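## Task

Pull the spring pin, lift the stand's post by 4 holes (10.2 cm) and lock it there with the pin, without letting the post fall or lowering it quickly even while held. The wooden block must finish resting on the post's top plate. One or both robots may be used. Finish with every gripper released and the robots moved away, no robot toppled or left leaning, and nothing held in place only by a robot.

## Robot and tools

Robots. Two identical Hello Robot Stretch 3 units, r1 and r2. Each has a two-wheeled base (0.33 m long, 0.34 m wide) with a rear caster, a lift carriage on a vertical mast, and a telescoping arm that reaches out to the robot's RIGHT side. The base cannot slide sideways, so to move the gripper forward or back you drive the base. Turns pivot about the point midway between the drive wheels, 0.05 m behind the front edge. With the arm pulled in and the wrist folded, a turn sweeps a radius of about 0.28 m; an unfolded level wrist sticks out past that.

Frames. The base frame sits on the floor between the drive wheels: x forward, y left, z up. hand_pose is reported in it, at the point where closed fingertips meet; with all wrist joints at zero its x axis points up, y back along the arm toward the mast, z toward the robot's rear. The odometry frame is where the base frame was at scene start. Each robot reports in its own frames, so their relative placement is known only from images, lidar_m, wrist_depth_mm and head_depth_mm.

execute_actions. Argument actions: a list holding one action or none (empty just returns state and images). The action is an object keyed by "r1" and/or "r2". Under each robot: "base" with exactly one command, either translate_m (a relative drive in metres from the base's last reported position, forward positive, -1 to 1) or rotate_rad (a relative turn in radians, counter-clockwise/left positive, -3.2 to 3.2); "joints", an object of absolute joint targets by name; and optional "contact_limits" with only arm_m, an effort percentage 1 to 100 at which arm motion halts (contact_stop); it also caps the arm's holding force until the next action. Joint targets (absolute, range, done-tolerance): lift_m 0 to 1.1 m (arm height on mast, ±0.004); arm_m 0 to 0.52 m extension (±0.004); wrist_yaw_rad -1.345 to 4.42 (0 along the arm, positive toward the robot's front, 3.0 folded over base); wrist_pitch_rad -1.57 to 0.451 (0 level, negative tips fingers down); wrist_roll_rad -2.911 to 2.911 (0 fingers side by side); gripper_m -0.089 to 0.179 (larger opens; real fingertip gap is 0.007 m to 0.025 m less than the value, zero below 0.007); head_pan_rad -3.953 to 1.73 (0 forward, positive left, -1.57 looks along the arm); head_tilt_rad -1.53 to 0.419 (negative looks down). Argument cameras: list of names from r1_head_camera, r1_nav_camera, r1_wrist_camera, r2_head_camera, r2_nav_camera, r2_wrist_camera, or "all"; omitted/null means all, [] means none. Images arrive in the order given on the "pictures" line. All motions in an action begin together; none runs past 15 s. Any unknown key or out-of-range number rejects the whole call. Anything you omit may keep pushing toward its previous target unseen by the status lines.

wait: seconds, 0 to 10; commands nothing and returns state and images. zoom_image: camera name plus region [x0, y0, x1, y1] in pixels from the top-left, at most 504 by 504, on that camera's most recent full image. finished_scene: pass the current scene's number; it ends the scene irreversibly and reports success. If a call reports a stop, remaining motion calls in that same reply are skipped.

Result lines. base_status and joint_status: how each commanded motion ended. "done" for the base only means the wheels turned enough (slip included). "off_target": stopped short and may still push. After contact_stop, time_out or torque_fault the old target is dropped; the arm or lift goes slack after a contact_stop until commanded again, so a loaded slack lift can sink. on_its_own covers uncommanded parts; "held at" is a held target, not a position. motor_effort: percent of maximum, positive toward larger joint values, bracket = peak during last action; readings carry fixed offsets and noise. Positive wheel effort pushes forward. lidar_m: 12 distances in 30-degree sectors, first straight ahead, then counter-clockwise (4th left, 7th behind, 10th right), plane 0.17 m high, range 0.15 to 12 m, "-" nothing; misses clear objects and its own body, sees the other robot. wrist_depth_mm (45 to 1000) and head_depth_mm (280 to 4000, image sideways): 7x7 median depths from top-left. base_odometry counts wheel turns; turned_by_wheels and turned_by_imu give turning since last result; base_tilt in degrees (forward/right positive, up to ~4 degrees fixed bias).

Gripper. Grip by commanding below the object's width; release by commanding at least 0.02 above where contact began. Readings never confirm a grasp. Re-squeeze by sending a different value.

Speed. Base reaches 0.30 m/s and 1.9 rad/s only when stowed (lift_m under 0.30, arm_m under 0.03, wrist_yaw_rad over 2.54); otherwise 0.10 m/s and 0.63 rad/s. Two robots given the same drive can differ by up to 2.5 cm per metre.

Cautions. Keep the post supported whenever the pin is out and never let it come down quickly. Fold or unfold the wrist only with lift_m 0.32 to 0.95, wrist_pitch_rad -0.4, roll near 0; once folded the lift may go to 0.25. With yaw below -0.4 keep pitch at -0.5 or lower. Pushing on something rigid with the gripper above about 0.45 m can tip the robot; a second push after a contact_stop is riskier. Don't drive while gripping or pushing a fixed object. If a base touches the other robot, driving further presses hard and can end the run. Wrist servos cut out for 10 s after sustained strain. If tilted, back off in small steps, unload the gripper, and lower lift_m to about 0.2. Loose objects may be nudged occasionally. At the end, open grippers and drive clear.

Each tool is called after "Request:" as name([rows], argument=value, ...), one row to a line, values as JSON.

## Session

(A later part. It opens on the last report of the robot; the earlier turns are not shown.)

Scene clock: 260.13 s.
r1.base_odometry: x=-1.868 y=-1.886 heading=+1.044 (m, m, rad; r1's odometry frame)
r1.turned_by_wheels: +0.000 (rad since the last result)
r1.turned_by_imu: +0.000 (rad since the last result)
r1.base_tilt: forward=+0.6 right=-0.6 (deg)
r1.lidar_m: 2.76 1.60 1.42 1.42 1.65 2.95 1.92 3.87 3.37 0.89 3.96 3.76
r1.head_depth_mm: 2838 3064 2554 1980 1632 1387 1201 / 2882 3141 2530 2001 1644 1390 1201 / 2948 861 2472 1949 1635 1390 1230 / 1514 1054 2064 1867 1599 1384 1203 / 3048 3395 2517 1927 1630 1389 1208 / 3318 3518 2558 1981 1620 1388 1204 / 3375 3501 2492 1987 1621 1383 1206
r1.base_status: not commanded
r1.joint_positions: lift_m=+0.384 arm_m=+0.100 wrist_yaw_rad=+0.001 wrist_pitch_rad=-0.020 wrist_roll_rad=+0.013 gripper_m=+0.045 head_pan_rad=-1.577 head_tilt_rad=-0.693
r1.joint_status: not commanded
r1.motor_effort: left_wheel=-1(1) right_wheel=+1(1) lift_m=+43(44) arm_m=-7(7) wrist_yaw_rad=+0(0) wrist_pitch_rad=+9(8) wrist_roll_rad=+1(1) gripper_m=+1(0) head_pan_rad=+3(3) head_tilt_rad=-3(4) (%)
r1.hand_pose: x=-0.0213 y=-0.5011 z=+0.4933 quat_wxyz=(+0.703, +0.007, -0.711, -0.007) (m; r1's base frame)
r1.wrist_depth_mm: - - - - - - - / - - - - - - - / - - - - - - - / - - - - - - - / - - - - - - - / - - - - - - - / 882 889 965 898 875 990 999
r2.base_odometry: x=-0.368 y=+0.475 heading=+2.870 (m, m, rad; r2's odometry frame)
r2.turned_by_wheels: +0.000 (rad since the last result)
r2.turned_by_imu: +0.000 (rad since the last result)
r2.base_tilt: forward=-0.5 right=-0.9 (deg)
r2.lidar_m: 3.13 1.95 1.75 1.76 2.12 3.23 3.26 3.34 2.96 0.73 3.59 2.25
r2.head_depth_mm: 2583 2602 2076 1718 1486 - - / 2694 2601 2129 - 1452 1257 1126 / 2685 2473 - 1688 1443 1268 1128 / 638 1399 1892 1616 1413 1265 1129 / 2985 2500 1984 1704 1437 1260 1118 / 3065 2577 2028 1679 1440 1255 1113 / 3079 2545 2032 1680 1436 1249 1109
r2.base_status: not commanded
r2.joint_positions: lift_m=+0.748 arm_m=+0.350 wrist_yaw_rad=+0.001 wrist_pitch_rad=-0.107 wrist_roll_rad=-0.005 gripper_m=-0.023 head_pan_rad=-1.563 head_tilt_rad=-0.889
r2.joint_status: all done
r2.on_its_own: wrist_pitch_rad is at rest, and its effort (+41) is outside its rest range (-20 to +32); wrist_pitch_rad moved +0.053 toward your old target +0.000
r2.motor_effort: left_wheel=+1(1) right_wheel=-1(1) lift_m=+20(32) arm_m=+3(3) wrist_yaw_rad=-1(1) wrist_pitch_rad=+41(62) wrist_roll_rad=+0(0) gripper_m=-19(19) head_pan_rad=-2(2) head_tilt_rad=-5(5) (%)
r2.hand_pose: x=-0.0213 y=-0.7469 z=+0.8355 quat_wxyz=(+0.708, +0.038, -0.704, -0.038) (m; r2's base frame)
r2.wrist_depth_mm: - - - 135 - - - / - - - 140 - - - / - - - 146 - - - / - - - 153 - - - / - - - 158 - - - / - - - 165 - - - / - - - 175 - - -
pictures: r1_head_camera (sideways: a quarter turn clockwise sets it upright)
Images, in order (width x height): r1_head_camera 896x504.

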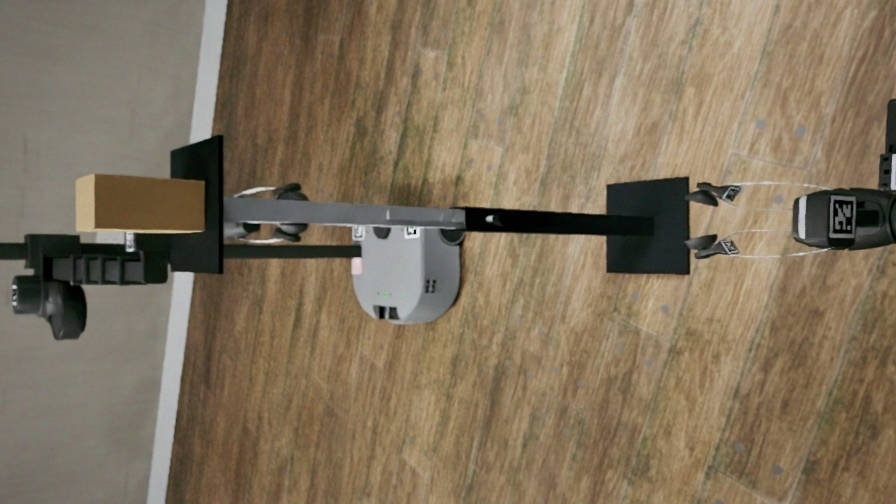

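Confirm lock by unloading further.

Request:
execute_actions([
  {"r2":{"joints":{"lift_m":0.734}}},
], cameras=["r1_head_camera"])

Scene clock: 261.97 s.
r1.base_odometry: x=-1.868 y=-1.886 heading=+1.044 (m, m, rad; r1's odometry frame)
r1.turned_by_wheels: +0.000 (rad since the last result)
r1.turned_by_imu: +0.000 (rad since the last result)
r1.base_tilt: forward=+0.5 right=-0.6 (deg)
r1.lidar_m: 2.76 1.61 1.42 1.42 1.66 2.95 1.93 3.88 3.39 0.88 3.94 3.75
r1.head_depth_mm: 2844 3099 2560 1998 1630 1386 1199 / 2926 3163 2522 1992 1635 1387 1210 / 2947 858 2456 1930 1644 1383 1232 / 1512 1059 1992 1851 1591 1378 1203 / 3103 3410 2524 1921 1644 1381 1205 / 3325 3477 2567 1955 1623 1378 1206 / 3432 3462 2523 1989 1641 1381 1200
r1.base_status: not commanded
r1.joint_positions: lift_m=+0.384 arm_m=+0.100 wrist_yaw_rad=+0.001 wrist_pitch_rad=-0.020 wrist_roll_rad=+0.013 gripper_m=+0.045 head_pan_rad=-1.577 head_tilt_rad=-0.693
r1.joint_status: not commanded
r1.motor_effort: left_wheel=-1(1) right_wheel=+0(1) lift_m=+44(44) arm_m=-6(7) wrist_yaw_rad=+0(0) wrist_pitch_rad=+9(8) wrist_roll_rad=+0(0) gripper_m=+0(2) head_pan_rad=+3(3) head_tilt_rad=-3(3) (%)
r1.hand_pose: x=-0.0213 y=-0.5011 z=+0.4933 quat_wxyz=(+0.703, +0.007, -0.711, -0.007) (m; r1's base frame)
r1.wrist_depth_mm: - - - - - - - / - - - - - - - / - - - - - - - / - - - - - - - / - - - - - - - / - - - - - - - / 885 915 921 889 896 969 -
r2.base_odometry: x=-0.368 y=+0.475 heading=+2.870 (m, m, rad; r2's odometry frame)
r2.turned_by_wheels: +0.000 (rad since the last result)
r2.turned_by_imu: +0.000 (rad since the last result)
r2.base_tilt: forward=-0.4 right=-0.9 (deg)
r2.lidar_m: 3.13 1.96 1.75 1.76 2.12 3.24 3.24 3.32 2.96 0.73 3.61 2.25
r2.head_depth_mm: 2611 2637 2089 1723 1483 - - / 2695 2635 2131 - - 1246 1121 / 2682 2469 - 1653 1449 1269 1132 / 636 1088 1898 1617 1408 1269 1125 / 2942 2475 1972 1698 1439 1263 1118 / 3039 2594 2049 1695 1442 1259 1108 / 3152 2554 2040 1688 1437 1253 1106
r2.base_status: not commanded
r2.joint_positions: lift_m=+0.734 arm_m=+0.349 wrist_yaw_rad=+0.001 wrist_pitch_rad=-0.059 wrist_roll_rad=-0.005 gripper_m=-0.023 head_pan_rad=-1.563 head_tilt_rad=-0.889
r2.joint_status: all done
r2.motor_effort: left_wheel=+0(1) right_wheel=-1(1) lift_m=+17(18) arm_m=+7(7) wrist_yaw_rad=-2(1) wrist_pitch_rad=+23(41) wrist_roll_rad=+0(0) gripper_m=-19(18) head_pan_rad=-4(3) head_tilt_rad=-5(4) (%)
r2.hand_pose: x=-0.0213 y=-0.7488 z=+0.8339 quat_wxyz=(+0.709, +0.021, -0.705, -0.021) (m; r2's base frame)
r2.wrist_depth_mm: - - - 138 - - - / - - - 144 - - - / - - - 148 - - - / - - - 153 - - - / - - - 157 - - - / - - - 162 - - - / - - - 171 - - -
pictures: r1_head_camera (sideways: a quarter turn clockwise sets it upright)
Images, in order (width x height): r1_head_camera 896x504.

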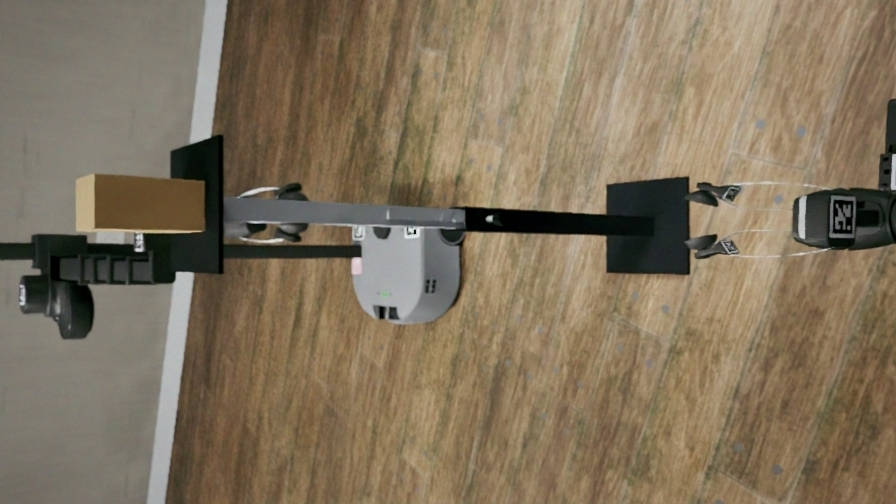

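Request:
execute_actions([
  {"r2":{"joints":{"gripper_m":0.09}},"r1":{"joints":{"arm_m":0}}},
], cameras=[])

Request:
execute_actions([
  {"r2":{"joints":{"arm_m":0}}},
], cameras=["r1_head_camera"])

Request:
finished_scene(scene=1)

Scene clock: 266.93 s.
r1.base_odometry: x=-1.868 y=-1.886 heading=+1.044 (m, m, rad; r1's odometry frame)
r1.turned_by_wheels: +0.000 (rad since the last result)
r1.turned_by_imu: +0.001 (rad since the last result)
r1.base_tilt: forward=+0.3 right=-0.7 (deg)
r1.lidar_m: 2.76 1.60 1.42 1.42 1.66 2.94 1.93 3.87 3.38 0.89 3.96 3.75
r1.head_depth_mm: 2815 3136 2504 1989 1625 1384 1206 / 2926 3157 2527 2012 1640 1399 1205 / 2915 856 2363 1917 1631 1382 1204 / 1504 1051 2060 1866 1587 1382 1202 / 3111 3415 2573 1936 1639 1389 1202 / 3318 3496 2520 1986 1637 1380 1202 / 3418 3577 2521 1977 1633 1383 1204
r1.base_status: not commanded
r1.joint_positions: lift_m=+0.384 arm_m=+0.002 wrist_yaw_rad=+0.001 wrist_pitch_rad=-0.020 wrist_roll_rad=+0.013 gripper_m=+0.045 head_pan_rad=-1.577 head_tilt_rad=-0.693
r1.joint_status: all done
joint sent to its limit — the command would take r1.arm_m past its lower limit, so that joint was sent only as far as its limit.
r1.motor_effort: left_wheel=-1(1) right_wheel=+1(1) lift_m=+44(43) arm_m=-7(8) wrist_yaw_rad=+2(0) wrist_pitch_rad=+8(9) wrist_roll_rad=+0(1) gripper_m=+0(1) head_pan_rad=+3(3) head_tilt_rad=-4(2) (%)
r1.hand_pose: x=-0.0213 y=-0.4028 z=+0.4933 quat_wxyz=(+0.703, +0.007, -0.711, -0.007) (m; r1's base frame)
r1.wrist_depth_mm: - - - - - - - / - - - - - - - / - - - - - - - / - - - - - - - / - - - - - - - / - - - - - - - / 907 907 949 919 892 960 -
r2.base_odometry: x=-0.368 y=+0.475 heading=+2.870 (m, m, rad; r2's odometry frame)
r2.turned_by_wheels: +0.000 (rad since the last result)
r2.turned_by_imu: +0.001 (rad since the last result)
r2.base_tilt: forward=-0.5 right=-0.9 (deg)
r2.lidar_m: 3.14 1.95 1.75 1.76 2.12 3.24 3.26 3.34 2.97 0.73 3.59 2.25
r2.head_depth_mm: 2575 2628 2067 1732 1490 - - / 2718 2605 2116 - - 1249 1118 / 2700 2465 - 1655 1449 1269 1135 / 636 1409 1898 1622 1415 1261 1132 / 2928 2473 1971 1687 1437 1255 1119 / 3032 2551 2036 1673 1440 1261 1119 / 3140 2552 2020 1678 1435 1253 1107
r2.base_status: not commanded
r2.joint_positions: lift_m=+0.734 arm_m=+0.350 wrist_yaw_rad=+0.001 wrist_pitch_rad=-0.024 wrist_roll_rad=-0.005 gripper_m=+0.090 head_pan_rad=-1.563 head_tilt_rad=-0.889
r2.joint_status: all done
r2.motor_effort: left_wheel=+1(1) right_wheel=-1(0) lift_m=+18(17) arm_m=+3(7) wrist_yaw_rad=-1(2) wrist_pitch_rad=+9(23) wrist_roll_rad=+0(0) gripper_m=+0(81) head_pan_rad=-2(3) head_tilt_rad=-4(4) (%)
r2.hand_pose: x=-0.0212 y=-0.7503 z=+0.8427 quat_wxyz=(+0.709, +0.009, -0.705, -0.008) (m; r2's base frame)
r2.wrist_depth_mm: - - 219 139 216 - - / - - - 143 - - - / - - - 147 - - - / - - - 151 - - - / - - - 155 - - - / - - - 161 - - - / - - - 165 - - -
pictures: none
No camera images: the call's "cameras" was empty. Leave "cameras" out to get every camera's image.

Scene clock: 270.70 s.
r1.base_odometry: x=-1.868 y=-1.886 heading=+1.044 (m, m, rad; r1's odometry frame)
r1.turned_by_wheels: +0.000 (rad since the last result)
r1.turned_by_imu: +0.001 (rad since the last result)
r1.base_tilt: forward=+0.4 right=-0.5 (deg)
r1.lidar_m: 2.76 1.60 1.41 1.41 1.66 2.95 1.93 3.90 3.39 0.89 3.98 3.76
r1.head_depth_mm: 2873 3070 2553 1991 1629 1378 1202 / 2923 3143 2561 1978 1625 1380 1209 / 2981 859 2459 1921 1626 1384 1204 / 1509 1778 2069 1866 1586 1385 1204 / 3154 3464 2513 1935 1627 1381 1207 / 3364 3500 2548 1980 1628 1383 1199 / 3450 3523 2542 2000 1619 1385 1210
r1.base_status: not commanded
r1.joint_positions: lift_m=+0.384 arm_m=+0.002 wrist_yaw_rad=+0.001 wrist_pitch_rad=-0.020 wrist_roll_rad=+0.013 gripper_m=+0.045 head_pan_rad=-1.577 head_tilt_rad=-0.693
r1.joint_status: not commanded
r1.motor_effort: left_wheel=-1(1) right_wheel=+1(1) lift_m=+44(44) arm_m=-7(7) wrist_yaw_rad=+0(0) wrist_pitch_rad=+8(8) wrist_roll_rad=+1(1) gripper_m=+1(0) head_pan_rad=+3(3) head_tilt_rad=-3(3) (%)
r1.hand_pose: x=-0.0213 y=-0.4028 z=+0.4933 quat_wxyz=(+0.703, +0.007, -0.711, -0.007) (m; r1's base frame)
r1.wrist_depth_mm: - - - - - - - / - - - - - - - / - - - - - - - / - - - - - - - / - - - - - - - / - - - - - - - / 911 914 943 903 916 987 -
r2.base_odometry: x=-0.368 y=+0.475 heading=+2.870 (m, m, rad; r2's odometry frame)
r2.turned_by_wheels: +0.000 (rad since the last result)
r2.turned_by_imu: +0.000 (rad since the last result)
r2.base_tilt: forward=-0.5 right=-0.8 (deg)
r2.lidar_m: 3.11 1.96 1.75 1.76 2.12 3.24 3.24 3.34 2.96 0.73 3.60 2.25
r2.head_depth_mm: 2584 2637 2091 1718 1455 1337 - / 2682 2615 2051 1705 1454 - - / 2673 2421 2053 1717 1488 - 1105 / 636 1405 1850 1618 1481 1233 1116 / 2929 2516 1973 1713 1432 1255 1115 / 3075 2568 2021 1688 1435 1260 1112 / 3125 2516 2021 1679 1434 1253 1113
r2.base_status: not commanded
r2.joint_positions: lift_m=+0.734 arm_m=+0.002 wrist_yaw_rad=+0.001 wrist_pitch_rad=-0.023 wrist_roll_rad=-0.005 gripper_m=+0.090 head_pan_rad=-1.563 head_tilt_rad=-0.889
r2.joint_status: all done
joint sent to its limit — the command would take r2.arm_m past its lower limit, so that joint was sent only as far as its limit.
r2.motor_effort: left_wheel=+1(0) right_wheel=-1(1) lift_m=+17(18) arm_m=-3(3) wrist_yaw_rad=-2(1) wrist_pitch_rad=+9(9) wrist_roll_rad=+0(0) gripper_m=+0(0) head_pan_rad=-1(2) head_tilt_rad=-5(5) (%)
r2.hand_pose: x=-0.0212 y=-0.4027 z=+0.8430 quat_wxyz=(+0.709, +0.009, -0.705, -0.008) (m; r2's base frame)
r2.wrist_depth_mm: - - - - - - - / - - - 559 - - - / - - - - - - - / - - - - - - - / - - - - - - - / - - - - - - - / - - - - - - -
pictures: r1_head_camera (sideways: a quarter turn clockwise sets it upright)
Images, in order (width x height): r1_head_camera 896x504.

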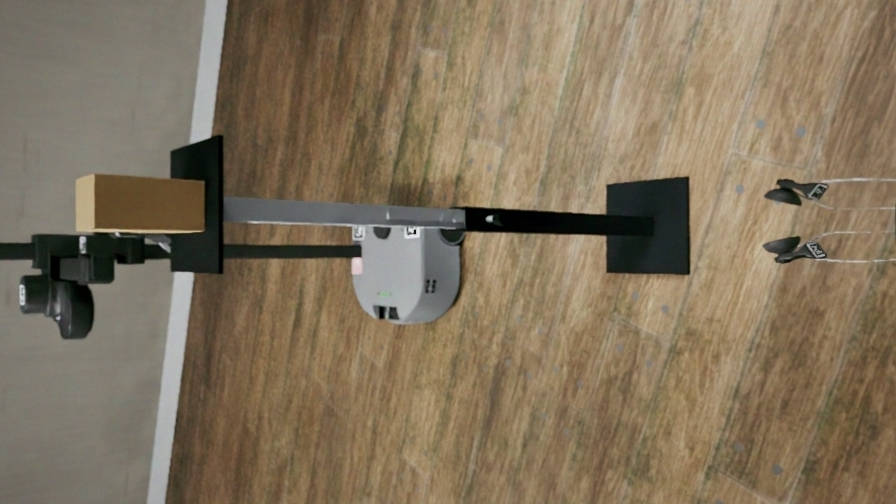

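The scene is finished: the task was done.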